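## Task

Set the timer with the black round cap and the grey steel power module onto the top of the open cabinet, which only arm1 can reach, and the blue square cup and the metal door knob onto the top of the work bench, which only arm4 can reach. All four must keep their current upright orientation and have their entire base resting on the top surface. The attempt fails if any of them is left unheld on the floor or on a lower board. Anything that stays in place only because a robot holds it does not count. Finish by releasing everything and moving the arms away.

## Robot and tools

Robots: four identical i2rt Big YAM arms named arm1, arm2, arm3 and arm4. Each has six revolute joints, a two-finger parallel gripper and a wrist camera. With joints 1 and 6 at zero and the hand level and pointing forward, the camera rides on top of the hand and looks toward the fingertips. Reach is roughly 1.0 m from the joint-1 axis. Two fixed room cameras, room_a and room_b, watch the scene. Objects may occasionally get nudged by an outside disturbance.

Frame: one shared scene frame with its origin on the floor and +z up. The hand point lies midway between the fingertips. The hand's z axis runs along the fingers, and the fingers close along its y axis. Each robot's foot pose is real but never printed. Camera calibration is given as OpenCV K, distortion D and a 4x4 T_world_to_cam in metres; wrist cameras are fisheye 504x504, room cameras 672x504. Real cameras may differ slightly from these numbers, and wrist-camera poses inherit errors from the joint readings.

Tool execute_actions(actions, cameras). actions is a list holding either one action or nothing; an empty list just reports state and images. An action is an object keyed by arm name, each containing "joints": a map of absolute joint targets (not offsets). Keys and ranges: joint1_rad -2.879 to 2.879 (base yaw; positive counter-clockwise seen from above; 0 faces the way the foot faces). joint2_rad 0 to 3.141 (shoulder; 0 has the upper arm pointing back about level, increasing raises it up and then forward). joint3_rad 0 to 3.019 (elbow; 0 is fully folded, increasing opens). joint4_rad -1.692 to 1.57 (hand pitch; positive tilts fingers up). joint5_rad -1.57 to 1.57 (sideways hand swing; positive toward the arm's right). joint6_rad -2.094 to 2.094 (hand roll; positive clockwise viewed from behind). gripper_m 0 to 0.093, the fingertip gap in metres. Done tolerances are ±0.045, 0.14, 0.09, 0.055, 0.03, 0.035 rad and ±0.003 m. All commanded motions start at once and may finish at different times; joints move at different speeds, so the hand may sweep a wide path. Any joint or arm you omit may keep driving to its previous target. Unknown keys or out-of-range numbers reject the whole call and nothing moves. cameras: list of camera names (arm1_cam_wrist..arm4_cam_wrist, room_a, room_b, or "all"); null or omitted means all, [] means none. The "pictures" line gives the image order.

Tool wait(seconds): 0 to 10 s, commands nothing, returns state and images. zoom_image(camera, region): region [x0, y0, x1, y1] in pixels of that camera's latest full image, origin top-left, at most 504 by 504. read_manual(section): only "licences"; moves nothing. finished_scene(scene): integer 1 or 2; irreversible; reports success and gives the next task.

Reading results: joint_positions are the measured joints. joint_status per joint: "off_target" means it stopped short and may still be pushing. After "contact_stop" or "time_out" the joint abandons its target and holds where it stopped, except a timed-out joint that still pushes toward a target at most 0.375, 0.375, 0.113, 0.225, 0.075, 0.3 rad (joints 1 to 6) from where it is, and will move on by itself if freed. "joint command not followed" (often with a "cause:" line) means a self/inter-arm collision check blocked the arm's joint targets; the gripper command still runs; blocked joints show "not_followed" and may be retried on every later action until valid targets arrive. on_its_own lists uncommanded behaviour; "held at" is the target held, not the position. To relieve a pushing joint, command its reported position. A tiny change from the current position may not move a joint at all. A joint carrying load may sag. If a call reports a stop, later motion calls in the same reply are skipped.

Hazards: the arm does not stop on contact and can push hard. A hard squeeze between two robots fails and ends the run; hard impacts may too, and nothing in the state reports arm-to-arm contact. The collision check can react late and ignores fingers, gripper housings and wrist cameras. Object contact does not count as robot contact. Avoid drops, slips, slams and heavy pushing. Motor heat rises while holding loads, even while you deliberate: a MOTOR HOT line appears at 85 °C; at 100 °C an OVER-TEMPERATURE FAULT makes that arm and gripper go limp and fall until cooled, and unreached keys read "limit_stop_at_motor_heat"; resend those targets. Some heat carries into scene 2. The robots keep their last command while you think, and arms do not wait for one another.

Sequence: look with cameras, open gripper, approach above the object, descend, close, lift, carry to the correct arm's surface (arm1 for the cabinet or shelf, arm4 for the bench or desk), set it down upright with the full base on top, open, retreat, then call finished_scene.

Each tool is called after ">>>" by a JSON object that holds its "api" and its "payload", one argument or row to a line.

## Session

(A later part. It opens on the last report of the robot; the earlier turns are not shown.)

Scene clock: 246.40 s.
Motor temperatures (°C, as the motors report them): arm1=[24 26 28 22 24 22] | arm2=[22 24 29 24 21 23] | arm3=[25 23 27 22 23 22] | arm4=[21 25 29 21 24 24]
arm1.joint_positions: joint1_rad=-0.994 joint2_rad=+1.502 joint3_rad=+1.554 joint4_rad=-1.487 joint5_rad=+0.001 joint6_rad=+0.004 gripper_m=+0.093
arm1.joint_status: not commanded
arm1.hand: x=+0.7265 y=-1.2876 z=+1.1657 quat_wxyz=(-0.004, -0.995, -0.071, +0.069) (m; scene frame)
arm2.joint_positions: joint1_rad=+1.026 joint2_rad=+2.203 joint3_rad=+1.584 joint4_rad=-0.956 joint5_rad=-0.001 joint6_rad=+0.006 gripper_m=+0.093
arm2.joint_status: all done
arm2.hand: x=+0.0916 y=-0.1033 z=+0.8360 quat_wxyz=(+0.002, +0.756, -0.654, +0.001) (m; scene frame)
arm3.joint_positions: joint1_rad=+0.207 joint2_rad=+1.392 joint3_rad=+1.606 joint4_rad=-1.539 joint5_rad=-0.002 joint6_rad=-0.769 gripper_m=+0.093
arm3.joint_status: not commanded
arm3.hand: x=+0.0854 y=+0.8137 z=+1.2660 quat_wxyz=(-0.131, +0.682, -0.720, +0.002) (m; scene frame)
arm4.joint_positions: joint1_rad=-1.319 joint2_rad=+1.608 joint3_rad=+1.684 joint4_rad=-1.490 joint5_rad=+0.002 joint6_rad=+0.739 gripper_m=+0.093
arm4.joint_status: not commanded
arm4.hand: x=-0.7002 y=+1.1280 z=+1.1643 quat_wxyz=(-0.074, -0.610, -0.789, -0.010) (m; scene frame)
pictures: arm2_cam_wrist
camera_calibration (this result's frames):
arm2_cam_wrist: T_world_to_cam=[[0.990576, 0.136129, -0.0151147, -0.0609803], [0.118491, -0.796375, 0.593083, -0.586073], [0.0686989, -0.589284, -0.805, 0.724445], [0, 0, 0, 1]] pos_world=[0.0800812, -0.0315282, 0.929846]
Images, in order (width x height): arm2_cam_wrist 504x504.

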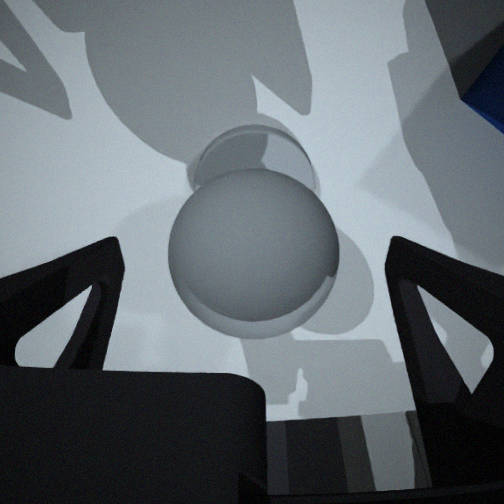

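>>> {"api": "execute_actions", "payload": {
  "actions": [
    {"arm2":{"joints":{"joint2_rad":1.95,"joint3_rad":1.65,"joint4_rad":-1.27}}}
  ],
  "cameras": []
}}

>>> {"api": "execute_actions", "payload": {
  "actions": [
    {"arm2":{"joints":{"joint1_rad":0.666,"joint2_rad":2.385,"joint3_rad":2.23,"joint4_rad":-1.37,"joint6_rad":1.358}}}
  ],
  "cameras": ["arm2_cam_wrist"]
}}

Scene clock: 253.83 s.
Motor temperatures (°C, as the motors report them): arm1=[24 26 28 22 24 22] | arm2=[22 24 30 24 21 23] | arm3=[25 23 27 22 23 22] | arm4=[21 25 29 21 24 24]
arm1.joint_positions: joint1_rad=-0.994 joint2_rad=+1.502 joint3_rad=+1.554 joint4_rad=-1.487 joint5_rad=+0.001 joint6_rad=+0.004 gripper_m=+0.093
arm1.joint_status: not commanded
arm1.hand: x=+0.7265 y=-1.2876 z=+1.1657 quat_wxyz=(-0.004, -0.995, -0.071, +0.069) (m; scene frame)
arm2.joint_positions: joint1_rad=+1.026 joint2_rad=+1.950 joint3_rad=+1.623 joint4_rad=-1.253 joint5_rad=-0.001 joint6_rad=+0.006 gripper_m=+0.093
arm2.joint_status: all done
arm2.hand: x=+0.0956 y=-0.1290 z=+0.9964 quat_wxyz=(+0.003, +0.756, -0.654, +0.002) (m; scene frame)
arm3.joint_positions: joint1_rad=+0.207 joint2_rad=+1.392 joint3_rad=+1.606 joint4_rad=-1.539 joint5_rad=-0.002 joint6_rad=-0.769 gripper_m=+0.093
arm3.joint_status: not commanded
arm3.hand: x=+0.0854 y=+0.8137 z=+1.2660 quat_wxyz=(-0.131, +0.682, -0.720, +0.002) (m; scene frame)
arm4.joint_positions: joint1_rad=-1.319 joint2_rad=+1.608 joint3_rad=+1.684 joint4_rad=-1.490 joint5_rad=+0.002 joint6_rad=+0.739 gripper_m=+0.093
arm4.joint_status: not commanded
arm4.hand: x=-0.7002 y=+1.1280 z=+1.1643 quat_wxyz=(-0.074, -0.610, -0.789, -0.010) (m; scene frame)
pictures: none
No camera images: the call's "cameras" was empty. Leave "cameras" out to get every camera's image.

Scene clock: 255.90 s.
Motor temperatures (°C, as the motors report them): arm1=[24 26 28 22 24 22] | arm2=[22 24 30 24 21 23] | arm3=[25 23 27 22 23 22] | arm4=[21 25 29 21 24 24]
arm1.joint_positions: joint1_rad=-0.994 joint2_rad=+1.502 joint3_rad=+1.554 joint4_rad=-1.487 joint5_rad=+0.001 joint6_rad=+0.004 gripper_m=+0.093
arm1.joint_status: not commanded
arm1.hand: x=+0.7265 y=-1.2876 z=+1.1657 quat_wxyz=(-0.004, -0.995, -0.071, +0.069) (m; scene frame)
arm2.joint_positions: joint1_rad=+0.668 joint2_rad=+2.392 joint3_rad=+2.175 joint4_rad=-1.355 joint5_rad=+0.001 joint6_rad=+1.349 gripper_m=+0.093
arm2.joint_status: all done
arm2.hand: x=+0.3319 y=-0.0045 z=+0.9180 quat_wxyz=(+0.000, +0.007, -1.000, +0.000) (m; scene frame)
arm3.joint_positions: joint1_rad=+0.207 joint2_rad=+1.392 joint3_rad=+1.606 joint4_rad=-1.539 joint5_rad=-0.002 joint6_rad=-0.769 gripper_m=+0.093
arm3.joint_status: not commanded
arm3.hand: x=+0.0854 y=+0.8137 z=+1.2660 quat_wxyz=(-0.131, +0.682, -0.720, +0.002) (m; scene frame)
arm4.joint_positions: joint1_rad=-1.319 joint2_rad=+1.608 joint3_rad=+1.684 joint4_rad=-1.490 joint5_rad=+0.002 joint6_rad=+0.739 gripper_m=+0.093
arm4.joint_status: not commanded
arm4.hand: x=-0.7002 y=+1.1280 z=+1.1643 quat_wxyz=(-0.074, -0.610, -0.789, -0.010) (m; scene frame)
pictures: arm2_cam_wrist
camera_calibration (this result's frames):
arm2_cam_wrist: T_world_to_cam=[[0.00564938, -0.999903, -0.0127054, 0.00833583], [-0.807009, -0.0120617, 0.590416, -0.271295], [-0.590512, 0.00691787, -0.806999, 1.05542], [0, 0, 0, 1]] pos_world=[0.404256, -0.00223854, 1.01201]
Images, in order (width x height): arm2_cam_wrist 504x504.

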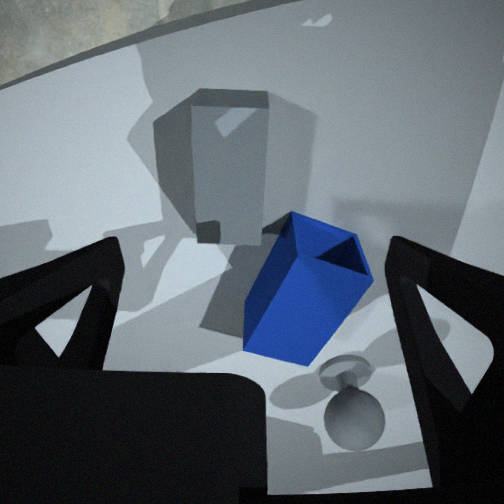

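>>> {"api": "execute_actions", "payload": {
  "actions": [
    {"arm2":{"joints":{"joint1_rad":0.655,"joint2_rad":2.56,"joint3_rad":2.27,"joint4_rad":-1.23}}}
  ],
  "cameras": ["arm2_cam_wrist"]
}}

Scene clock: 261.67 s.
Motor temperatures (°C, as the motors report them): arm1=[24 26 28 22 24 22] | arm2=[22 25 31 24 21 23] | arm3=[25 23 27 22 23 22] | arm4=[21 25 29 21 24 24]
arm1.joint_positions: joint1_rad=-0.994 joint2_rad=+1.502 joint3_rad=+1.554 joint4_rad=-1.487 joint5_rad=+0.001 joint6_rad=+0.004 gripper_m=+0.093
arm1.joint_status: not commanded
arm1.hand: x=+0.7265 y=-1.2876 z=+1.1657 quat_wxyz=(-0.004, -0.995, -0.071, +0.069) (m; scene frame)
arm2.joint_positions: joint1_rad=+0.661 joint2_rad=+2.576 joint3_rad=+2.235 joint4_rad=-1.247 joint5_rad=+0.001 joint6_rad=+1.350 gripper_m=+0.093
arm2.joint_status: all done
arm2.hand: x=+0.3396 y=+0.0096 z=+0.8094 quat_wxyz=(+0.002, +0.003, -1.000, +0.009) (m; scene frame)
arm3.joint_positions: joint1_rad=+0.207 joint2_rad=+1.392 joint3_rad=+1.606 joint4_rad=-1.539 joint5_rad=-0.002 joint6_rad=-0.769 gripper_m=+0.093
arm3.joint_status: not commanded
arm3.hand: x=+0.0854 y=+0.8137 z=+1.2660 quat_wxyz=(-0.131, +0.682, -0.720, +0.002) (m; scene frame)
arm4.joint_positions: joint1_rad=-1.319 joint2_rad=+1.608 joint3_rad=+1.684 joint4_rad=-1.490 joint5_rad=+0.002 joint6_rad=+0.739 gripper_m=+0.093
arm4.joint_status: not commanded
arm4.hand: x=-0.7002 y=+1.1280 z=+1.1643 quat_wxyz=(-0.074, -0.610, -0.789, -0.010) (m; scene frame)
pictures: arm2_cam_wrist
camera_calibration (this result's frames):
arm2_cam_wrist: T_world_to_cam=[[-0.00159158, -0.99999, 0.00408133, 0.00983433], [-0.804912, 0.00370291, 0.593383, -0.204109], [-0.593393, -0.00234069, -0.80491, 0.97165], [0, 0, 0, 1]] pos_world=[0.412295, 0.0128644, 0.903165]
Images, in order (width x height): arm2_cam_wrist 504x504.

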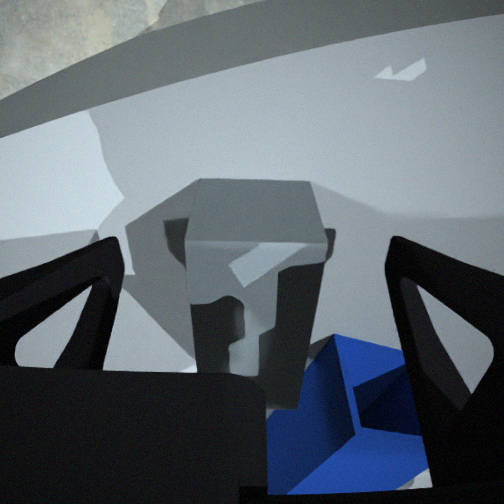

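>>> {"api": "execute_actions", "payload": {
  "actions": [
    {"arm2":{"joints":{"gripper_m":0}}}
  ],
  "cameras": []
}}

>>> {"api": "execute_actions", "payload": {
  "actions": [
    {"arm2":{"joints":{"joint2_rad":2.2,"joint3_rad":2.2,"joint4_rad":-1.55}}}
  ],
  "cameras": []
}}

>>> {"api": "execute_actions", "payload": {
  "actions": [
    {"arm2":{"joints":{"joint2_rad":1.5,"joint3_rad":1.6,"joint4_rad":-1.55,"joint6_rad":0}}}
  ],
  "cameras": ["arm2_cam_wrist"]
}}

Scene clock: 265.77 s.
Motor temperatures (°C, as the motors report them): arm1=[24 26 28 22 24 22] | arm2=[22 25 31 24 21 23] | arm3=[25 23 27 22 23 22] | arm4=[21 25 29 21 24 24]
arm1.joint_positions: joint1_rad=-0.994 joint2_rad=+1.502 joint3_rad=+1.554 joint4_rad=-1.487 joint5_rad=+0.001 joint6_rad=+0.004 gripper_m=+0.093
arm1.joint_status: not commanded
arm1.hand: x=+0.7265 y=-1.2876 z=+1.1657 quat_wxyz=(-0.004, -0.995, -0.071, +0.069) (m; scene frame)
arm2.joint_positions: joint1_rad=+0.661 joint2_rad=+2.576 joint3_rad=+2.235 joint4_rad=-1.246 joint5_rad=+0.001 joint6_rad=+1.351 gripper_m=+0.040
arm2.joint_status: gripper_m off_target (ended at +0.040, target +0.000)
arm2.hand: x=+0.3396 y=+0.0098 z=+0.8094 quat_wxyz=(+0.002, +0.003, -1.000, +0.008) (m; scene frame)
arm3.joint_positions: joint1_rad=+0.207 joint2_rad=+1.392 joint3_rad=+1.606 joint4_rad=-1.539 joint5_rad=-0.002 joint6_rad=-0.769 gripper_m=+0.093
arm3.joint_status: not commanded
arm3.hand: x=+0.0854 y=+0.8137 z=+1.2660 quat_wxyz=(-0.131, +0.682, -0.720, +0.002) (m; scene frame)
arm4.joint_positions: joint1_rad=-1.319 joint2_rad=+1.608 joint3_rad=+1.684 joint4_rad=-1.490 joint5_rad=+0.002 joint6_rad=+0.739 gripper_m=+0.093
arm4.joint_status: not commanded
arm4.hand: x=-0.7002 y=+1.1280 z=+1.1643 quat_wxyz=(-0.074, -0.610, -0.789, -0.010) (m; scene frame)
pictures: none
No camera images: the call's "cameras" was empty. Leave "cameras" out to get every camera's image.

Scene clock: 267.43 s.
Motor temperatures (°C, as the motors report them): arm1=[24 26 28 22 24 22] | arm2=[22 25 31 24 21 23] | arm3=[25 23 27 22 23 22] | arm4=[21 25 29 21 24 24]
arm1.joint_positions: joint1_rad=-0.994 joint2_rad=+1.502 joint3_rad=+1.554 joint4_rad=-1.487 joint5_rad=+0.001 joint6_rad=+0.004 gripper_m=+0.093
arm1.joint_status: not commanded
arm1.hand: x=+0.7265 y=-1.2876 z=+1.1657 quat_wxyz=(-0.004, -0.995, -0.071, +0.069) (m; scene frame)
arm2.joint_positions: joint1_rad=+0.661 joint2_rad=+2.229 joint3_rad=+2.183 joint4_rad=-1.535 joint5_rad=+0.001 joint6_rad=+1.351 gripper_m=+0.040
arm2.joint_status: all done
arm2.hand: x=+0.3298 y=-0.0366 z=+1.0324 quat_wxyz=(+0.001, +0.003, -1.000, +0.005) (m; scene frame)
arm3.joint_positions: joint1_rad=+0.207 joint2_rad=+1.392 joint3_rad=+1.606 joint4_rad=-1.539 joint5_rad=-0.002 joint6_rad=-0.769 gripper_m=+0.093
arm3.joint_status: not commanded
arm3.hand: x=+0.0854 y=+0.8137 z=+1.2660 quat_wxyz=(-0.131, +0.682, -0.720, +0.002) (m; scene frame)
arm4.joint_positions: joint1_rad=-1.319 joint2_rad=+1.608 joint3_rad=+1.684 joint4_rad=-1.490 joint5_rad=+0.002 joint6_rad=+0.739 gripper_m=+0.093
arm4.joint_status: not commanded
arm4.hand: x=-0.7002 y=+1.1280 z=+1.1643 quat_wxyz=(-0.074, -0.610, -0.789, -0.010) (m; scene frame)
pictures: none
No camera images: the call's "cameras" was empty. Leave "cameras" out to get every camera's image.

Scene clock: 269.50 s.
Motor temperatures (°C, as the motors report them): arm1=[24 26 28 22 24 22] | arm2=[22 25 31 24 21 23] | arm3=[25 23 27 22 23 22] | arm4=[21 25 29 21 24 24]
arm1.joint_positions: joint1_rad=-0.994 joint2_rad=+1.502 joint3_rad=+1.554 joint4_rad=-1.487 joint5_rad=+0.001 joint6_rad=+0.004 gripper_m=+0.093
arm1.joint_status: not commanded
arm1.hand: x=+0.7265 y=-1.2876 z=+1.1657 quat_wxyz=(-0.004, -0.995, -0.071, +0.069) (m; scene frame)
arm2.joint_positions: joint1_rad=+0.661 joint2_rad=+1.513 joint3_rad=+1.600 joint4_rad=-1.539 joint5_rad=+0.001 joint6_rad=+0.009 gripper_m=+0.040
arm2.joint_status: all done
arm2.hand: x=+0.2856 y=-0.2407 z=+1.2090 quat_wxyz=(-0.046, +0.623, -0.780, -0.038) (m; scene frame)
arm3.joint_positions: joint1_rad=+0.207 joint2_rad=+1.392 joint3_rad=+1.606 joint4_rad=-1.539 joint5_rad=-0.002 joint6_rad=-0.769 gripper_m=+0.093
arm3.joint_status: not commanded
arm3.hand: x=+0.0854 y=+0.8137 z=+1.2660 quat_wxyz=(-0.131, +0.682, -0.720, +0.002) (m; scene frame)
arm4.joint_positions: joint1_rad=-1.319 joint2_rad=+1.608 joint3_rad=+1.684 joint4_rad=-1.490 joint5_rad=+0.002 joint6_rad=+0.739 gripper_m=+0.093
arm4.joint_status: not commanded
arm4.hand: x=-0.7002 y=+1.1280 z=+1.1643 quat_wxyz=(-0.074, -0.610, -0.789, -0.010) (m; scene frame)
pictures: arm2_cam_wrist
camera_calibration (this result's frames):
arm2_cam_wrist: T_world_to_cam=[[0.973735, -0.227195, -0.0149218, -0.311763], [-0.19099, -0.850726, 0.489681, -0.739404], [-0.123948, -0.47397, -0.871774, 1.09388], [0, 0, 0, 1]] pos_world=[0.297939, -0.181394, 1.31104]
Images, in order (width x height): arm2_cam_wrist 504x504.

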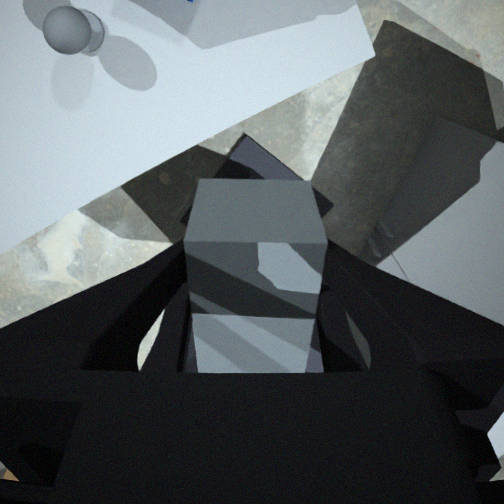

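>>> {"api": "execute_actions", "payload": {
  "actions": [
    {"arm1":{"joints":{"joint1_rad":-0.2}},"arm2":{"joints":{"joint1_rad":-0.947,"joint2_rad":1.9,"joint3_rad":1.3,"joint4_rad":0.6}},"arm3":{"joints":{"joint1_rad":-1.0,"joint2_rad":1.8,"joint3_rad":1.8,"joint6_rad":-0.51}}}
  ],
  "cameras": []
}}

>>> {"api": "execute_actions", "payload": {
  "actions": [
    {"arm2":{"joints":{"joint2_rad":2.325,"joint3_rad":1.085,"joint4_rad":1.25}},"arm3":{"joints":{"joint1_rad":-1.355,"joint2_rad":2.46,"joint3_rad":2.41,"joint4_rad":-1.47}}}
  ],
  "cameras": ["arm2_cam_wrist","arm3_cam_wrist","room_b"]
}}

Scene clock: 284.77 s.
Motor temperatures (°C, as the motors report them): arm1=[24 26 28 22 24 22] | arm2=[22 24 30 24 21 23] | arm3=[25 23 28 22 23 22] | arm4=[21 25 29 21 24 24]
arm1.joint_positions: joint1_rad=-0.194 joint2_rad=+1.502 joint3_rad=+1.554 joint4_rad=-1.487 joint5_rad=+0.001 joint6_rad=+0.004 gripper_m=+0.093
arm1.joint_status: all done
arm1.hand: x=+0.9200 y=-1.6061 z=+1.1650 quat_wxyz=(-0.030, -0.889, -0.453, +0.062) (m; scene frame)
arm2.joint_positions: joint1_rad=-0.948 joint2_rad=+1.919 joint3_rad=+1.283 joint4_rad=+0.557 joint5_rad=+0.002 joint6_rad=+0.007 gripper_m=+0.040
arm2.joint_status: all done
arm2.hand: x=+0.9261 y=-0.9001 z=+1.1233 quat_wxyz=(-0.673, -0.096, -0.728, +0.084) (m; scene frame)
arm3.joint_positions: joint1_rad=-1.007 joint2_rad=+1.818 joint3_rad=+1.761 joint4_rad=-1.543 joint5_rad=+0.002 joint6_rad=-0.517 gripper_m=+0.093
arm3.joint_status: all done
arm3.hand: x=+0.2491 y=+0.2560 z=+1.1192 quat_wxyz=(+0.006, +0.025, -1.000, -0.010) (m; scene frame)
arm4.joint_positions: joint1_rad=-1.319 joint2_rad=+1.608 joint3_rad=+1.684 joint4_rad=-1.490 joint5_rad=+0.002 joint6_rad=+0.739 gripper_m=+0.093
arm4.joint_status: not commanded
arm4.hand: x=-0.7002 y=+1.1280 z=+1.1643 quat_wxyz=(-0.074, -0.610, -0.789, -0.010) (m; scene frame)
pictures: none
No camera images: the call's "cameras" was empty. Leave "cameras" out to get every camera's image.

Scene clock: 286.57 s.
Motor temperatures (°C, as the motors report them): arm1=[24 26 28 22 24 22] | arm2=[22 24 30 24 21 23] | arm3=[25 24 28 22 23 22] | arm4=[21 25 29 21 24 24]
arm1.joint_positions: joint1_rad=-0.194 joint2_rad=+1.502 joint3_rad=+1.554 joint4_rad=-1.487 joint5_rad=+0.001 joint6_rad=+0.004 gripper_m=+0.093
arm1.joint_status: not commanded
arm1.hand: x=+0.9200 y=-1.6061 z=+1.1650 quat_wxyz=(-0.030, -0.889, -0.453, +0.062) (m; scene frame)
arm2.joint_positions: joint1_rad=-0.948 joint2_rad=+2.347 joint3_rad=+1.072 joint4_rad=+1.211 joint5_rad=+0.000 joint6_rad=+0.006 gripper_m=+0.040
arm2.joint_status: all done
arm2.hand: x=+0.8534 y=-0.8805 z=+0.8782 quat_wxyz=(-0.679, -0.094, -0.724, +0.084) (m; scene frame)
arm3.joint_positions: joint1_rad=-1.348 joint2_rad=+2.482 joint3_rad=+2.358 joint4_rad=-1.476 joint5_rad=+0.001 joint6_rad=-0.515 gripper_m=+0.093
arm3.joint_status: all done
arm3.hand: x=+0.2639 y=-0.0236 z=+0.9193 quat_wxyz=(+0.006, -0.146, -0.989, -0.014) (m; scene frame)
arm4.joint_positions: joint1_rad=-1.319 joint2_rad=+1.608 joint3_rad=+1.684 joint4_rad=-1.490 joint5_rad=+0.002 joint6_rad=+0.739 gripper_m=+0.093
arm4.joint_status: not commanded
arm4.hand: x=-0.7002 y=+1.1280 z=+1.1643 quat_wxyz=(-0.074, -0.610, -0.789, -0.010) (m; scene frame)
pictures: arm2_cam_wrist, arm3_cam_wrist, room_b
camera_calibration (this result's frames):
arm2_cam_wrist: T_world_to_cam=[[-0.237992, -0.97115, -0.0151029, -0.635732], [-0.620369, 0.163956, -0.766981, 1.35019], [0.74733, -0.173166, -0.641492, -0.108314], [0, 0, 0, 1]] pos_world=[0.767261, -0.857519, 0.956484]
arm3_cam_wrist: T_world_to_cam=[[-0.297536, -0.95412, -0.0335831, 0.0863251], [-0.771166, 0.219449, 0.597616, -0.333479], [-0.562827, 0.203711, -0.801079, 1.01486], [0, 0, 0, 1]] pos_world=[0.339705, -0.0511909, 1.01517]
Images, in order (width x height): arm2_cam_wrist 504x504, arm3_cam_wrist 504x504, room_b 672x504.

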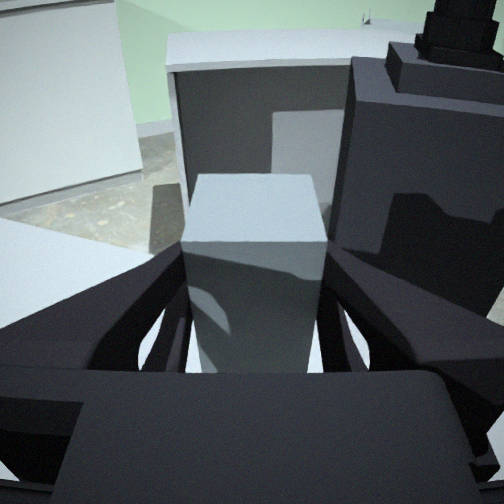

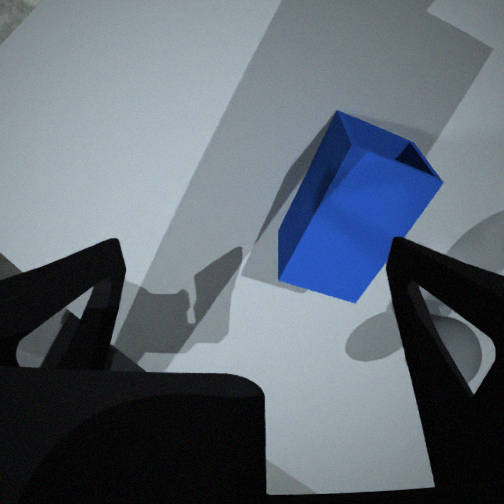

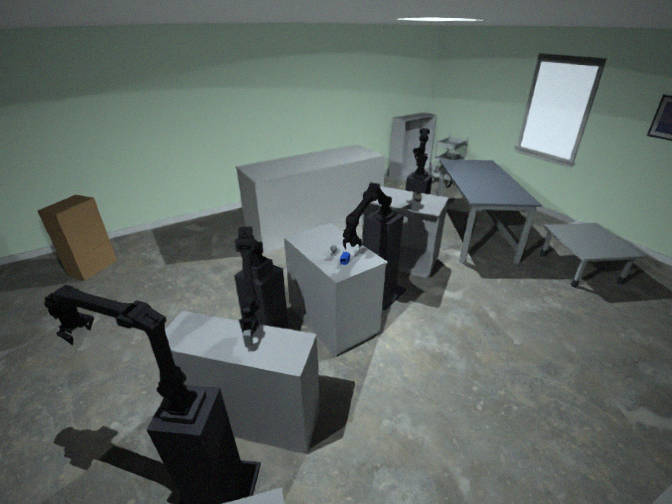

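>>> {"api": "execute_actions", "payload": {
  "actions": [
    {"arm2":{"joints":{"joint2_rad":2.44,"joint3_rad":1.12,"joint4_rad":1.34}},"arm3":{"joints":{"joint1_rad":-1.415,"joint6_rad":-0.17}}}
  ],
  "cameras": ["arm3_cam_wrist","room_b"]
}}

>>> {"api": "zoom_image", "payload": {
  "camera": "room_b",
  "region": [170, 280, 330, 400]
}}

Scene clock: 294.63 s.
Motor temperatures (°C, as the motors report them): arm1=[24 26 28 22 24 22] | arm2=[22 24 29 24 21 23] | arm3=[25 25 30 22 23 22] | arm4=[21 25 29 21 24 24]
arm1.joint_positions: joint1_rad=-0.194 joint2_rad=+1.502 joint3_rad=+1.554 joint4_rad=-1.487 joint5_rad=+0.001 joint6_rad=+0.004 gripper_m=+0.093
arm1.joint_status: not commanded
arm1.hand: x=+0.9200 y=-1.6061 z=+1.1650 quat_wxyz=(-0.030, -0.889, -0.453, +0.062) (m; scene frame)
arm2.joint_positions: joint1_rad=-0.948 joint2_rad=+2.465 joint3_rad=+1.090 joint4_rad=+1.299 joint5_rad=+0.000 joint6_rad=+0.006 gripper_m=+0.040
arm2.joint_status: all done
arm2.hand: x=+0.8407 y=-0.8772 z=+0.8276 quat_wxyz=(-0.674, -0.095, -0.728, +0.083) (m; scene frame)
arm3.joint_positions: joint1_rad=-1.422 joint2_rad=+2.482 joint3_rad=+2.358 joint4_rad=-1.476 joint5_rad=+0.001 joint6_rad=-0.179 gripper_m=+0.093
arm3.joint_status: all done
arm3.hand: x=+0.2236 y=-0.0593 z=+0.9184 quat_wxyz=(+0.008, -0.344, -0.939, -0.013) (m; scene frame)
arm4.joint_positions: joint1_rad=-1.319 joint2_rad=+1.608 joint3_rad=+1.684 joint4_rad=-1.490 joint5_rad=+0.002 joint6_rad=+0.739 gripper_m=+0.093
arm4.joint_status: not commanded
arm4.hand: x=-0.7002 y=+1.1280 z=+1.1643 quat_wxyz=(-0.074, -0.610, -0.789, -0.010) (m; scene frame)
pictures: arm3_cam_wrist, room_b
camera_calibration (this result's frames):
arm3_cam_wrist: T_world_to_cam=[[-0.653464, -0.756457, -0.0275328, 0.126025], [-0.613503, 0.507966, 0.604636, -0.380768], [-0.443396, 0.411999, -0.796026, 0.979772], [0, 0, 0, 1]] pos_world=[0.283177, -0.114916, 1.01362]
Images, in order (width x height): arm3_cam_wrist 504x504, room_b 672x504.

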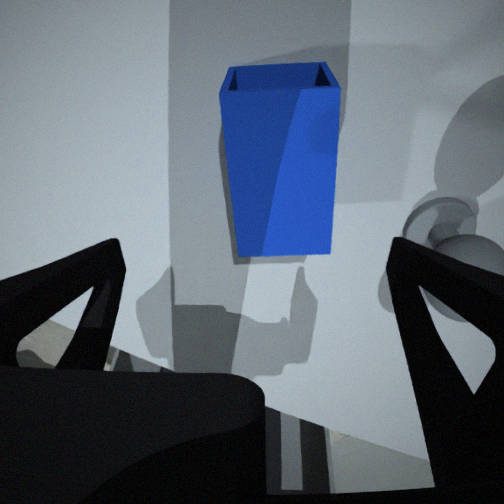

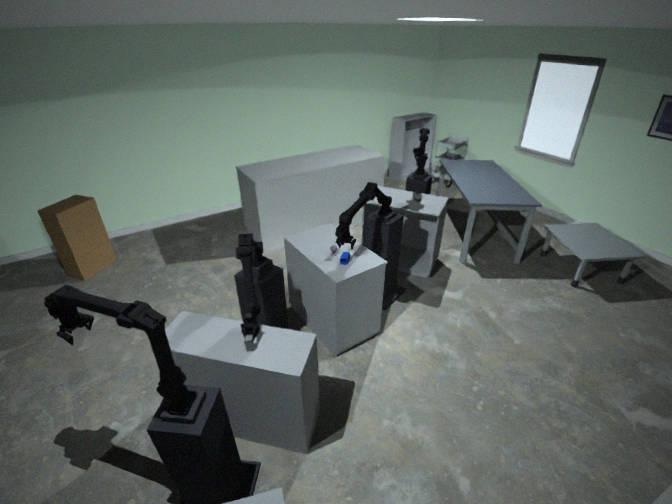

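Region (170, 280, 330, 400) of room_b's 672x504 image, scaled by 3.150, with more detail than that image has; it fills the top 378 rows of this view, and the rest is white.

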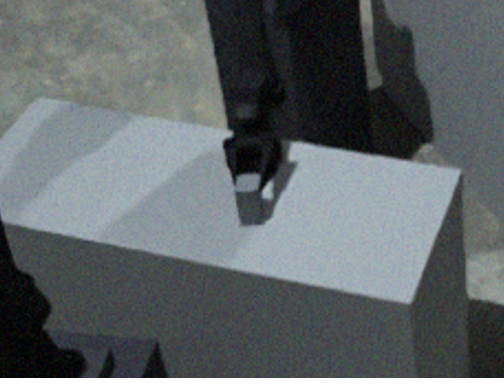

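>>> {"api": "execute_actions", "payload": {
  "actions": [
    {"arm2":{"joints":{"gripper_m":0.093}},"arm3":{"joints":{"joint1_rad":-1.45,"joint2_rad":2.56,"joint3_rad":2.31,"joint4_rad":-1.265}}}
  ],
  "cameras": ["arm3_cam_wrist","arm2_cam_wrist"]
}}

Scene clock: 299.73 s.
Motor temperatures (°C, as the motors report them): arm1=[24 26 28 22 24 22] | arm2=[22 24 29 24 21 23] | arm3=[25 25 30 22 23 22] | arm4=[21 25 29 21 24 24]
arm1.joint_positions: joint1_rad=-0.194 joint2_rad=+1.502 joint3_rad=+1.554 joint4_rad=-1.487 joint5_rad=+0.001 joint6_rad=+0.004 gripper_m=+0.093
arm1.joint_status: not commanded
arm1.hand: x=+0.9200 y=-1.6061 z=+1.1650 quat_wxyz=(-0.030, -0.889, -0.453, +0.062) (m; scene frame)
arm2.joint_positions: joint1_rad=-0.948 joint2_rad=+2.456 joint3_rad=+1.090 joint4_rad=+1.311 joint5_rad=+0.000 joint6_rad=+0.006 gripper_m=+0.093
arm2.joint_status: all done
arm2.hand: x=+0.8426 y=-0.8777 z=+0.8362 quat_wxyz=(-0.682, -0.094, -0.721, +0.084) (m; scene frame)
arm3.joint_positions: joint1_rad=-1.449 joint2_rad=+2.568 joint3_rad=+2.308 joint4_rad=-1.279 joint5_rad=+0.001 joint6_rad=-0.178 gripper_m=+0.093
arm3.joint_status: all done
arm3.hand: x=+0.2209 y=-0.0860 z=+0.8374 quat_wxyz=(-0.018, -0.357, -0.934, +0.002) (m; scene frame)
arm4.joint_positions: joint1_rad=-1.319 joint2_rad=+1.608 joint3_rad=+1.684 joint4_rad=-1.490 joint5_rad=+0.002 joint6_rad=+0.739 gripper_m=+0.093
arm4.joint_status: not commanded
arm4.hand: x=-0.7002 y=+1.1280 z=+1.1643 quat_wxyz=(-0.074, -0.610, -0.789, -0.010) (m; scene frame)
pictures: arm2_cam_wrist, arm3_cam_wrist
camera_calibration (this result's frames):
arm2_cam_wrist: T_world_to_cam=[[-0.23786, -0.971184, -0.0149893, -0.636455], [-0.613544, 0.162196, -0.772824, 1.30839], [0.752985, -0.174627, -0.634444, -0.138603], [0, 0, 0, 1]] pos_world=[0.755732, -0.854533, 0.913678]
arm3_cam_wrist: T_world_to_cam=[[-0.674167, -0.738372, -0.0174942, 0.0995262], [-0.620107, 0.553001, 0.556469, -0.274151], [-0.401206, 0.386001, -0.830684, 0.94257], [0, 0, 0, 1]] pos_world=[0.27526, -0.13874, 0.937276]
Images, in order (width x height): arm2_cam_wrist 504x504, arm3_cam_wrist 504x504.

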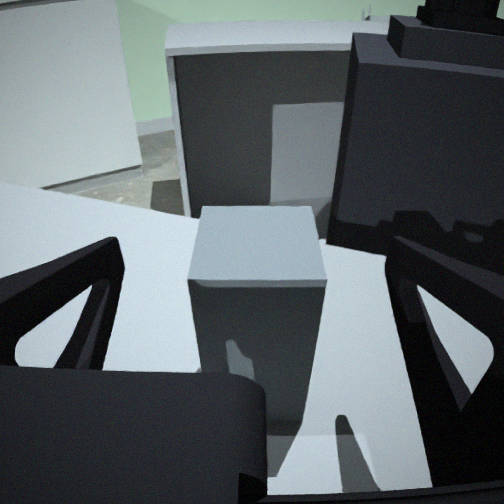

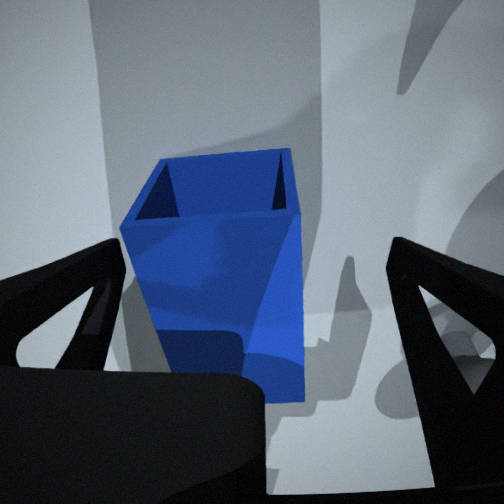

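>>> {"api": "execute_actions", "payload": {
  "actions": [
    {"arm2":{"joints":{"joint2_rad":1.8,"joint3_rad":0.9,"joint4_rad":0.9}},"arm3":{"joints":{"joint1_rad":-1.425,"joint2_rad":2.595,"joint4_rad":-1.25}}}
  ],
  "cameras": ["arm3_cam_wrist","room_b"]
}}

Scene clock: 304.50 s.
Motor temperatures (°C, as the motors report them): arm1=[24 26 28 22 24 22] | arm2=[22 24 29 24 21 23] | arm3=[25 25 29 22 23 22] | arm4=[21 25 29 21 24 24]
arm1.joint_positions: joint1_rad=-0.194 joint2_rad=+1.502 joint3_rad=+1.554 joint4_rad=-1.487 joint5_rad=+0.001 joint6_rad=+0.004 gripper_m=+0.093
arm1.joint_status: not commanded
arm1.hand: x=+0.9200 y=-1.6061 z=+1.1650 quat_wxyz=(-0.030, -0.889, -0.453, +0.062) (m; scene frame)
arm2.joint_positions: joint1_rad=-0.948 joint2_rad=+1.793 joint3_rad=+0.902 joint4_rad=+0.916 joint5_rad=+0.000 joint6_rad=+0.006 gripper_m=+0.093
arm2.joint_status: all done
arm2.hand: x=+0.8199 y=-0.8719 z=+1.1002 quat_wxyz=(-0.710, -0.090, -0.693, +0.088) (m; scene frame)
arm3.joint_positions: joint1_rad=-1.428 joint2_rad=+2.577 joint3_rad=+2.308 joint4_rad=-1.265 joint5_rad=+0.001 joint6_rad=-0.178 gripper_m=+0.093
arm3.joint_status: all done
arm3.hand: x=+0.2341 y=-0.0775 z=+0.8305 quat_wxyz=(-0.020, -0.348, -0.937, +0.003) (m; scene frame)
arm4.joint_positions: joint1_rad=-1.319 joint2_rad=+1.608 joint3_rad=+1.684 joint4_rad=-1.490 joint5_rad=+0.002 joint6_rad=+0.739 gripper_m=+0.093
arm4.joint_status: not commanded
arm4.hand: x=-0.7002 y=+1.1280 z=+1.1643 quat_wxyz=(-0.074, -0.610, -0.789, -0.010) (m; scene frame)
pictures: arm3_cam_wrist, room_b
camera_calibration (this result's frames):
arm3_cam_wrist: T_world_to_cam=[[-0.65882, -0.752115, -0.016698, 0.109304], [-0.632898, 0.542119, 0.552764, -0.261644], [-0.40669, 0.37474, -0.833171, 0.941307], [0, 0, 0, 1]] pos_world=[0.289238, -0.128694, 0.930722]
Images, in order (width x height): arm3_cam_wrist 504x504, room_b 672x504.

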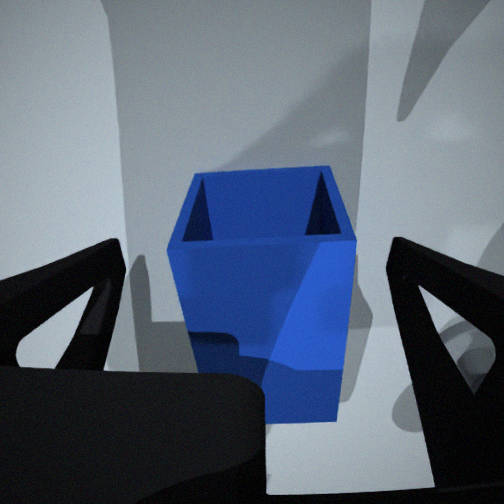

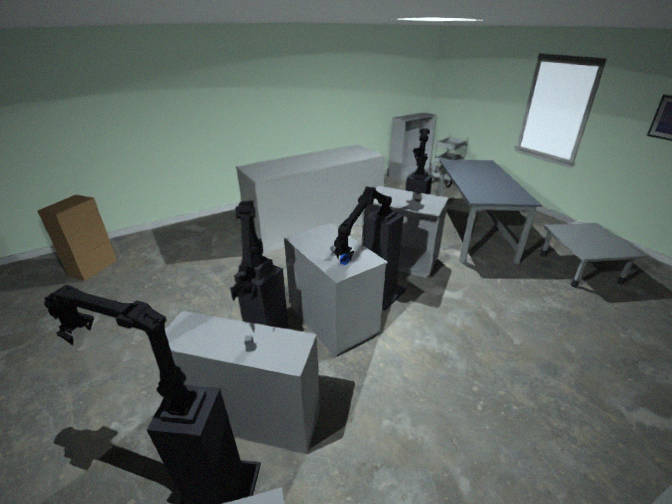

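>>> {"api": "execute_actions", "payload": {
  "actions": [
    {"arm1":{"joints":{"joint1_rad":-1.91,"joint2_rad":1.73,"joint3_rad":1.285,"joint4_rad":-1.11,"joint6_rad":-0.51}},"arm2":{"joints":{"joint1_rad":-0.3,"joint4_rad":-0.6}},"arm3":{"joints":{"joint2_rad":2.63,"joint4_rad":-1.22}}}
  ],
  "cameras": ["arm3_cam_wrist","arm1_cam_wrist"]
}}

>>> {"api": "execute_actions", "payload": {
  "actions": [
    {"arm3":{"joints":{"gripper_m":0}}}
  ],
  "cameras": ["arm3_cam_wrist"]
}}

Scene clock: 311.43 s.
Motor temperatures (°C, as the motors report them): arm1=[24 26 28 22 24 22] | arm2=[22 24 29 24 21 23] | arm3=[25 26 29 22 23 22] | arm4=[21 25 29 21 24 24]
arm1.joint_positions: joint1_rad=-1.916 joint2_rad=+1.739 joint3_rad=+1.272 joint4_rad=-1.114 joint5_rad=+0.001 joint6_rad=-0.503 gripper_m=+0.093
arm1.joint_status: all done
arm1.hand: x=+0.8488 y=-0.8743 z=+0.9506 quat_wxyz=(-0.003, -0.991, +0.136, -0.003) (m; scene frame)
arm2.joint_positions: joint1_rad=-0.296 joint2_rad=+1.793 joint3_rad=+0.902 joint4_rad=-0.584 joint5_rad=-0.001 joint6_rad=+0.006 gripper_m=+0.093
arm2.joint_status: all done
arm2.hand: x=+0.5841 y=-0.5381 z=+0.8498 quat_wxyz=(-0.046, +0.195, -0.980, -0.011) (m; scene frame)
arm3.joint_positions: joint1_rad=-1.428 joint2_rad=+2.623 joint3_rad=+2.308 joint4_rad=-1.235 joint5_rad=+0.001 joint6_rad=-0.178 gripper_m=+0.093
arm3.joint_status: all done
arm3.hand: x=+0.2330 y=-0.0752 z=+0.7975 quat_wxyz=(-0.014, -0.348, -0.938, -0.001) (m; scene frame)
arm4.joint_positions: joint1_rad=-1.319 joint2_rad=+1.608 joint3_rad=+1.684 joint4_rad=-1.490 joint5_rad=+0.002 joint6_rad=+0.739 gripper_m=+0.093
arm4.joint_status: not commanded
arm4.hand: x=-0.7002 y=+1.1280 z=+1.1643 quat_wxyz=(-0.074, -0.610, -0.789, -0.010) (m; scene frame)
pictures: arm1_cam_wrist, arm3_cam_wrist
camera_calibration (this result's frames):
arm1_cam_wrist: T_world_to_cam=[[0.261538, 0.964987, -0.0199465, 0.646084], [0.780751, -0.199364, 0.592184, -1.39823], [0.567473, -0.170452, -0.805556, 0.260271], [0, 0, 0, 1]] pos_world=[0.774995, -0.857855, 1.05056]
arm3_cam_wrist: T_world_to_cam=[[-0.658806, -0.752066, -0.0192523, 0.111734], [-0.627648, 0.535347, 0.565209, -0.256988], [-0.414768, 0.384447, -0.824723, 0.908355], [0, 0, 0, 1]] pos_world=[0.28907, -0.127605, 0.896544]
Images, in order (width x height): arm1_cam_wrist 504x504, arm3_cam_wrist 504x504.

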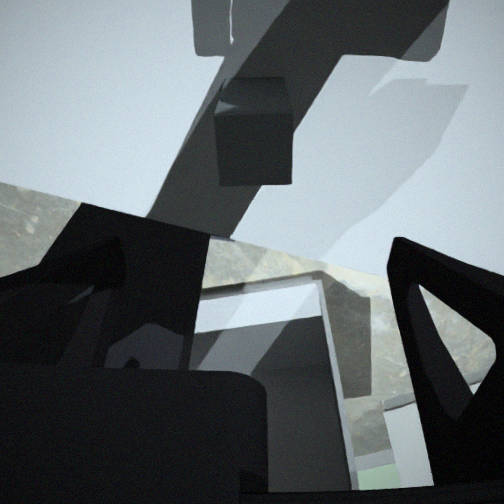

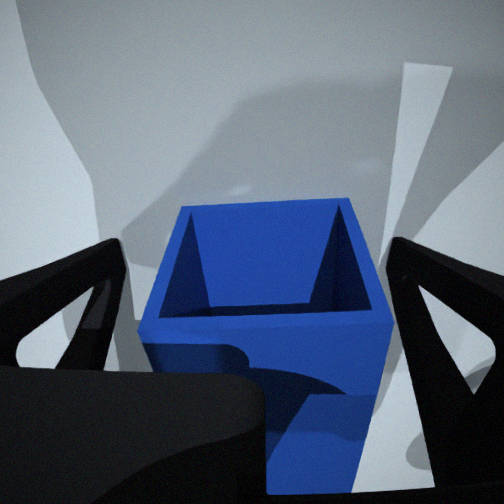

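Scene clock: 312.13 s.
Motor temperatures (°C, as the motors report them): arm1=[24 26 28 22 24 22] | arm2=[22 24 29 24 21 23] | arm3=[25 26 29 22 23 22] | arm4=[21 25 29 21 24 24]
arm1.joint_positions: joint1_rad=-1.916 joint2_rad=+1.739 joint3_rad=+1.272 joint4_rad=-1.114 joint5_rad=+0.001 joint6_rad=-0.503 gripper_m=+0.093
arm1.joint_status: not commanded
arm1.hand: x=+0.8488 y=-0.8743 z=+0.9506 quat_wxyz=(-0.003, -0.991, +0.135, -0.003) (m; scene frame)
arm2.joint_positions: joint1_rad=-0.296 joint2_rad=+1.793 joint3_rad=+0.902 joint4_rad=-0.584 joint5_rad=-0.001 joint6_rad=+0.006 gripper_m=+0.093
arm2.joint_status: not commanded
arm2.hand: x=+0.5841 y=-0.5381 z=+0.8498 quat_wxyz=(-0.046, +0.195, -0.980, -0.011) (m; scene frame)
arm3.joint_positions: joint1_rad=-1.428 joint2_rad=+2.623 joint3_rad=+2.308 joint4_rad=-1.234 joint5_rad=+0.002 joint6_rad=-0.177 gripper_m=+0.054
arm3.joint_status: gripper_m off_target (ended at +0.054, target +0.000)
arm3.hand: x=+0.2331 y=-0.0755 z=+0.7975 quat_wxyz=(-0.014, -0.348, -0.937, +0.000) (m; scene frame)
arm4.joint_positions: joint1_rad=-1.319 joint2_rad=+1.608 joint3_rad=+1.684 joint4_rad=-1.490 joint5_rad=+0.002 joint6_rad=+0.739 gripper_m=+0.093
arm4.joint_status: not commanded
arm4.hand: x=-0.7002 y=+1.1280 z=+1.1643 quat_wxyz=(-0.074, -0.610, -0.789, -0.010) (m; scene frame)
pictures: arm3_cam_wrist
camera_calibration (this result's frames):
arm3_cam_wrist: T_world_to_cam=[[-0.659678, -0.751315, -0.0187146, 0.111454], [-0.627267, 0.536703, 0.564347, -0.256071], [-0.413958, 0.384026, -0.825326, 0.908772], [0, 0, 0, 1]] pos_world=[0.289092, -0.127821, 0.896632]
Images, in order (width x height): arm3_cam_wrist 504x504.

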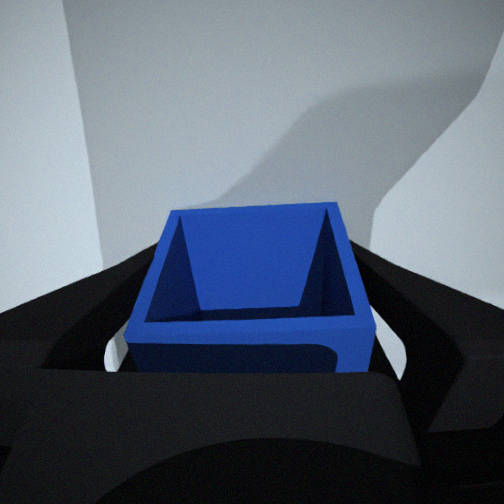

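>>> {"api": "execute_actions", "payload": {
  "actions": [
    {"arm1":{"joints":{"joint1_rad":-1.9,"joint2_rad":1.95,"joint3_rad":1.195,"joint4_rad":-0.78}},"arm2":{"joints":{"joint2_rad":1.2,"joint3_rad":1.4,"joint4_rad":-1.4}},"arm3":{"joints":{"joint2_rad":2.2,"joint3_rad":2.2,"joint4_rad":-1.55}}}
  ],
  "cameras": ["arm1_cam_wrist"]
}}

>>> {"api": "execute_actions", "payload": {
  "actions": [
    {"arm1":{"joints":{"gripper_m":0}},"arm3":{"joints":{"joint2_rad":1.5,"joint3_rad":1.5,"joint4_rad":-1.5,"joint6_rad":0}}}
  ],
  "cameras": []
}}

>>> {"api": "execute_actions", "payload": {
  "actions": [
    {"arm1":{"joints":{"joint2_rad":1.5,"joint3_rad":1.4,"joint4_rad":-1.45}},"arm3":{"joints":{"joint1_rad":1.885,"joint4_rad":0.3}}}
  ],
  "cameras": ["arm1_cam_wrist"]
}}

>>> {"api": "execute_actions", "payload": {
  "actions": [
    {"arm1":{"joints":{"joint1_rad":2.116}},"arm3":{"joints":{"joint2_rad":2.26,"joint3_rad":1.05,"joint4_rad":1.3}}}
  ],
  "cameras": ["arm3_cam_wrist","room_a"]
}}

Scene clock: 324.50 s.
Motor temperatures (°C, as the motors report them): arm1=[24 26 28 22 24 22] | arm2=[22 24 29 24 21 23] | arm3=[25 26 28 22 23 22] | arm4=[21 25 29 21 24 24]
arm1.joint_positions: joint1_rad=-1.905 joint2_rad=+1.958 joint3_rad=+1.186 joint4_rad=-0.794 joint5_rad=+0.001 joint6_rad=-0.503 gripper_m=+0.093
arm1.joint_status: all done
arm1.hand: x=+0.8362 y=-0.8697 z=+0.8194 quat_wxyz=(+0.002, -0.991, +0.130, +0.003) (m; scene frame)
arm2.joint_positions: joint1_rad=-0.296 joint2_rad=+1.210 joint3_rad=+1.391 joint4_rad=-1.382 joint5_rad=-0.001 joint6_rad=+0.006 gripper_m=+0.093
arm2.joint_status: all done
arm2.hand: x=+0.5669 y=-0.5458 z=+1.2551 quat_wxyz=(-0.179, +0.192, -0.964, -0.038) (m; scene frame)
arm3.joint_positions: joint1_rad=-1.428 joint2_rad=+2.209 joint3_rad=+2.188 joint4_rad=-1.537 joint5_rad=+0.002 joint6_rad=-0.177 gripper_m=+0.054
arm3.joint_status: all done
arm3.hand: x=+0.1881 y=-0.0265 z=+1.0423 quat_wxyz=(-0.010, -0.348, -0.937, -0.003) (m; scene frame)
arm4.joint_positions: joint1_rad=-1.319 joint2_rad=+1.608 joint3_rad=+1.684 joint4_rad=-1.490 joint5_rad=+0.002 joint6_rad=+0.739 gripper_m=+0.093
arm4.joint_status: not commanded
arm4.hand: x=-0.7002 y=+1.1280 z=+1.1643 quat_wxyz=(-0.074, -0.610, -0.789, -0.010) (m; scene frame)
pictures: arm1_cam_wrist
camera_calibration (this result's frames):
arm1_cam_wrist: T_world_to_cam=[[0.250689, 0.967987, -0.0124652, 0.647924], [0.789368, -0.196942, 0.581474, -1.30612], [0.560405, -0.155609, -0.813469, 0.187785], [0, 0, 0, 1]] pos_world=[0.763345, -0.855191, 0.920308]
Images, in order (width x height): arm1_cam_wrist 504x504.

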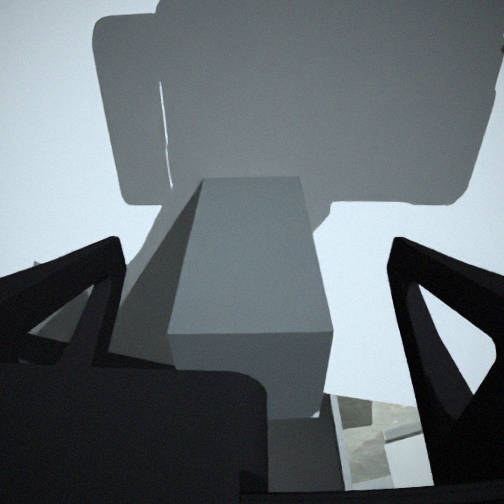

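Scene clock: 326.00 s.
Motor temperatures (°C, as the motors report them): arm1=[24 26 28 22 24 22] | arm2=[22 24 29 24 21 23] | arm3=[25 26 28 22 23 22] | arm4=[21 25 29 21 24 24]
arm1.joint_positions: joint1_rad=-1.905 joint2_rad=+1.958 joint3_rad=+1.186 joint4_rad=-0.793 joint5_rad=+0.001 joint6_rad=-0.504 gripper_m=+0.039
arm1.joint_status: gripper_m off_target (ended at +0.039, target +0.000)
arm1.hand: x=+0.8360 y=-0.8695 z=+0.8194 quat_wxyz=(+0.002, -0.992, +0.130, +0.004) (m; scene frame)
arm2.joint_positions: joint1_rad=-0.296 joint2_rad=+1.210 joint3_rad=+1.391 joint4_rad=-1.382 joint5_rad=-0.001 joint6_rad=+0.006 gripper_m=+0.093
arm2.joint_status: not commanded
arm2.hand: x=+0.5669 y=-0.5458 z=+1.2551 quat_wxyz=(-0.179, +0.192, -0.964, -0.038) (m; scene frame)
arm3.joint_positions: joint1_rad=-1.428 joint2_rad=+1.498 joint3_rad=+1.502 joint4_rad=-1.504 joint5_rad=+0.002 joint6_rad=-0.008 gripper_m=+0.054
arm3.joint_status: all done
arm3.hand: x=+0.0438 y=+0.1474 z=+1.1715 quat_wxyz=(-0.036, -0.426, -0.904, +0.009) (m; scene frame)
arm4.joint_positions: joint1_rad=-1.319 joint2_rad=+1.608 joint3_rad=+1.684 joint4_rad=-1.490 joint5_rad=+0.002 joint6_rad=+0.739 gripper_m=+0.093
arm4.joint_status: not commanded
arm4.hand: x=-0.7002 y=+1.1280 z=+1.1643 quat_wxyz=(-0.074, -0.610, -0.789, -0.010) (m; scene frame)
pictures: none
No camera images: the call's "cameras" was empty. Leave "cameras" out to get every camera's image.

Scene clock: 328.93 s.
Motor temperatures (°C, as the motors report them): arm1=[24 26 28 22 24 22] | arm2=[22 24 30 24 21 23] | arm3=[25 26 28 22 23 22] | arm4=[21 25 30 21 24 24]
arm1.joint_positions: joint1_rad=-1.905 joint2_rad=+1.510 joint3_rad=+1.384 joint4_rad=-1.436 joint5_rad=+0.001 joint6_rad=-0.504 gripper_m=+0.039
arm1.joint_status: all done
arm1.hand: x=+0.8767 y=-0.9080 z=+1.0945 quat_wxyz=(+0.003, -0.992, +0.130, +0.004) (m; scene frame)
arm2.joint_positions: joint1_rad=-0.296 joint2_rad=+1.210 joint3_rad=+1.391 joint4_rad=-1.382 joint5_rad=-0.001 joint6_rad=+0.006 gripper_m=+0.093
arm2.joint_status: not commanded
arm2.hand: x=+0.5669 y=-0.5458 z=+1.2551 quat_wxyz=(-0.179, +0.192, -0.964, -0.038) (m; scene frame)
arm3.joint_positions: joint1_rad=+1.889 joint2_rad=+1.513 joint3_rad=+1.501 joint4_rad=+0.280 joint5_rad=-0.001 joint6_rad=-0.008 gripper_m=+0.053
arm3.joint_status: all done
arm3.hand: x=-0.7709 y=+0.9520 z=+1.4703 quat_wxyz=(-0.284, +0.573, -0.203, -0.741) (m; scene frame)
arm4.joint_positions: joint1_rad=-1.318 joint2_rad=+1.606 joint3_rad=+1.680 joint4_rad=-1.495 joint5_rad=+0.001 joint6_rad=+0.740 gripper_m=+0.093
arm4.joint_status: not commanded
arm4.hand: x=-0.7022 y=+1.1298 z=+1.1637 quat_wxyz=(-0.071, -0.610, -0.789, -0.010) (m; scene frame)
pictures: arm1_cam_wrist
camera_calibration (this result's frames):
arm1_cam_wrist: T_world_to_cam=[[0.249931, 0.968199, -0.0111531, 0.677698], [0.790634, -0.197418, 0.579589, -1.50512], [0.558956, -0.153675, -0.814832, 0.387442], [0, 0, 0, 1]] pos_world=[0.804056, -0.893743, 1.19561]
Images, in order (width x height): arm1_cam_wrist 504x504.

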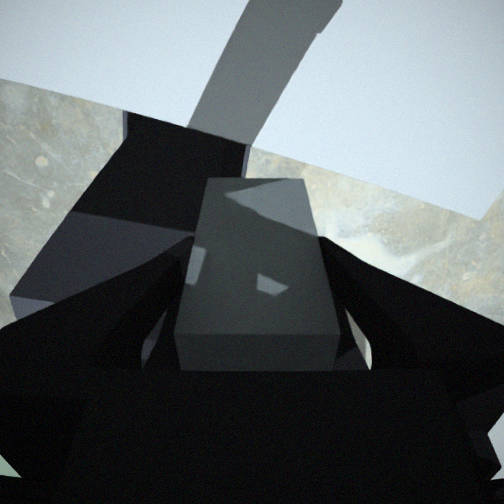

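Scene clock: 332.03 s.
Motor temperatures (°C, as the motors report them): arm1=[24 26 28 22 24 22] | arm2=[22 24 30 24 21 23] | arm3=[25 25 28 22 23 22] | arm4=[21 25 30 21 24 24]
arm1.joint_positions: joint1_rad=+2.122 joint2_rad=+1.510 joint3_rad=+1.384 joint4_rad=-1.436 joint5_rad=+0.000 joint6_rad=-0.504 gripper_m=+0.039
arm1.joint_status: all done
arm1.hand: x=+1.6439 y=-1.1642 z=+1.0924 quat_wxyz=(-0.003, +0.308, -0.951, +0.000) (m; scene frame)
arm2.joint_positions: joint1_rad=-0.296 joint2_rad=+1.210 joint3_rad=+1.391 joint4_rad=-1.382 joint5_rad=-0.001 joint6_rad=+0.006 gripper_m=+0.093
arm2.joint_status: not commanded
arm2.hand: x=+0.5669 y=-0.5458 z=+1.2551 quat_wxyz=(-0.179, +0.192, -0.964, -0.038) (m; scene frame)
arm3.joint_positions: joint1_rad=+1.888 joint2_rad=+2.272 joint3_rad=+1.027 joint4_rad=+1.271 joint5_rad=+0.001 joint6_rad=-0.005 gripper_m=+0.053
arm3.joint_status: all done
arm3.hand: x=-0.7621 y=+0.9570 z=+0.9182 quat_wxyz=(-0.256, +0.658, -0.238, -0.667) (m; scene frame)
arm4.joint_positions: joint1_rad=-1.318 joint2_rad=+1.606 joint3_rad=+1.680 joint4_rad=-1.495 joint5_rad=+0.001 joint6_rad=+0.740 gripper_m=+0.093
arm4.joint_status: not commanded
arm4.hand: x=-0.7022 y=+1.1298 z=+1.1637 quat_wxyz=(-0.071, -0.610, -0.789, -0.010) (m; scene frame)
pictures: arm3_cam_wrist, room_a
camera_calibration (this result's frames):
arm3_cam_wrist: T_world_to_cam=[[0.648136, 0.761448, 0.0107536, -0.245209], [0.438496, -0.361624, -0.822769, 1.44295], [-0.622608, 0.537982, -0.568274, -0.342404], [0, 0, 0, 1]] pos_world=[-0.686984, 0.892726, 0.995274]
Images, in order (width x height): arm3_cam_wrist 504x504, room_a 672x504.

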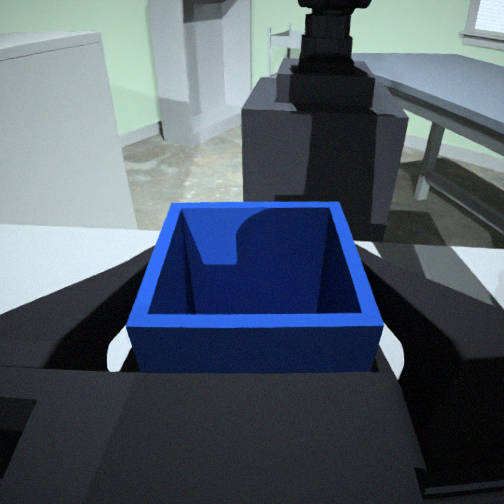

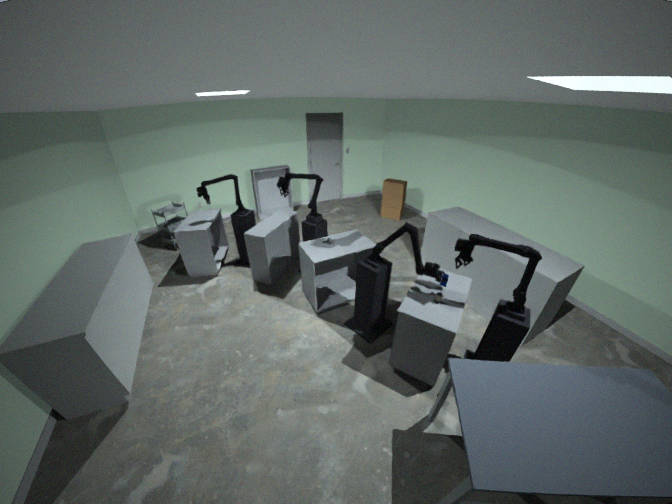

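>>> {"api": "execute_actions", "payload": {
  "actions": [
    {"arm1":{"joints":{"joint1_rad":2.285,"joint2_rad":2.02,"joint3_rad":1.685,"joint4_rad":-1.22}},"arm3":{"joints":{"joint2_rad":2.39,"joint3_rad":1.09,"joint4_rad":1.33}}}
  ],
  "cameras": ["arm1_cam_wrist","room_a"]
}}

>>> {"api": "zoom_image", "payload": {
  "camera": "room_a",
  "region": [380, 230, 520, 340]
}}

Scene clock: 338.90 s.
Motor temperatures (°C, as the motors report them): arm1=[24 26 28 22 24 22] | arm2=[22 24 30 24 21 23] | arm3=[25 25 27 22 23 22] | arm4=[21 25 30 21 24 24]
arm1.joint_positions: joint1_rad=+2.285 joint2_rad=+2.037 joint3_rad=+1.649 joint4_rad=-1.224 joint5_rad=+0.000 joint6_rad=-0.504 gripper_m=+0.039
arm1.joint_status: all done
arm1.hand: x=+1.7716 y=-1.0511 z=+0.9218 quat_wxyz=(+0.021, +0.384, -0.923, -0.003) (m; scene frame)
arm2.joint_positions: joint1_rad=-0.296 joint2_rad=+1.210 joint3_rad=+1.391 joint4_rad=-1.382 joint5_rad=-0.001 joint6_rad=+0.006 gripper_m=+0.093
arm2.joint_status: not commanded
arm2.hand: x=+0.5669 y=-0.5458 z=+1.2551 quat_wxyz=(-0.179, +0.192, -0.964, -0.038) (m; scene frame)
arm3.joint_positions: joint1_rad=+1.888 joint2_rad=+2.394 joint3_rad=+1.073 joint4_rad=+1.316 joint5_rad=+0.001 joint6_rad=-0.002 gripper_m=+0.053
arm3.joint_status: all done
arm3.hand: x=-0.7610 y=+0.9573 z=+0.8639 quat_wxyz=(-0.252, +0.668, -0.242, -0.657) (m; scene frame)
arm4.joint_positions: joint1_rad=-1.318 joint2_rad=+1.606 joint3_rad=+1.680 joint4_rad=-1.495 joint5_rad=+0.001 joint6_rad=+0.740 gripper_m=+0.093
arm4.joint_status: not commanded
arm4.hand: x=-0.7022 y=+1.1298 z=+1.1637 quat_wxyz=(-0.071, -0.610, -0.789, -0.010) (m; scene frame)
pictures: arm1_cam_wrist, room_a
camera_calibration (this result's frames):
arm1_cam_wrist: T_world_to_cam=[[0.713497, -0.69963, -0.0379359, -1.95894], [-0.534425, -0.578434, 0.616283, -0.227613], [-0.453114, -0.419442, -0.786611, 1.21215], [0, 0, 0, 1]] pos_world=[1.82529, -0.993764, 1.01945]
Images, in order (width x height): arm1_cam_wrist 504x504, room_a 672x504.

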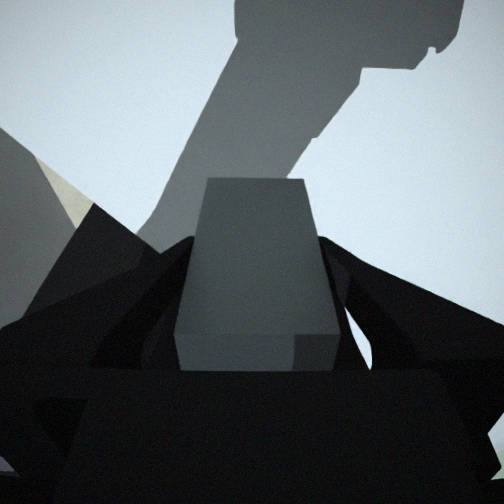

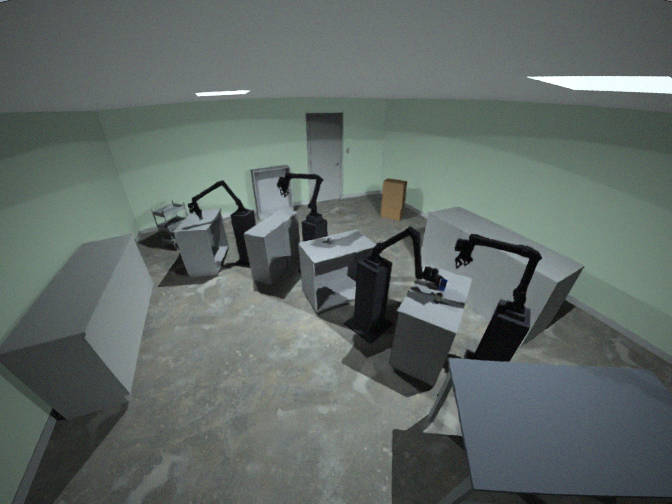

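Region (380, 230, 520, 340) of room_a's 672x504 image, scaled by 3.600, with more detail than that image has; it fills the top 396 rows of this view, and the rest is white.

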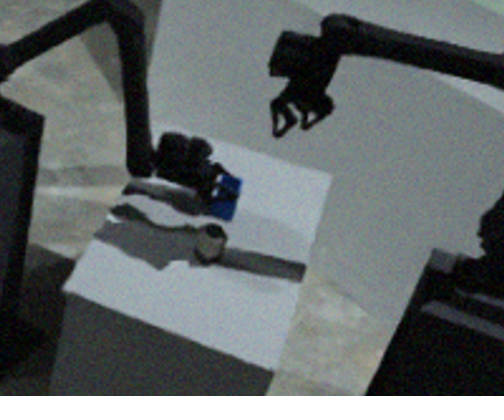

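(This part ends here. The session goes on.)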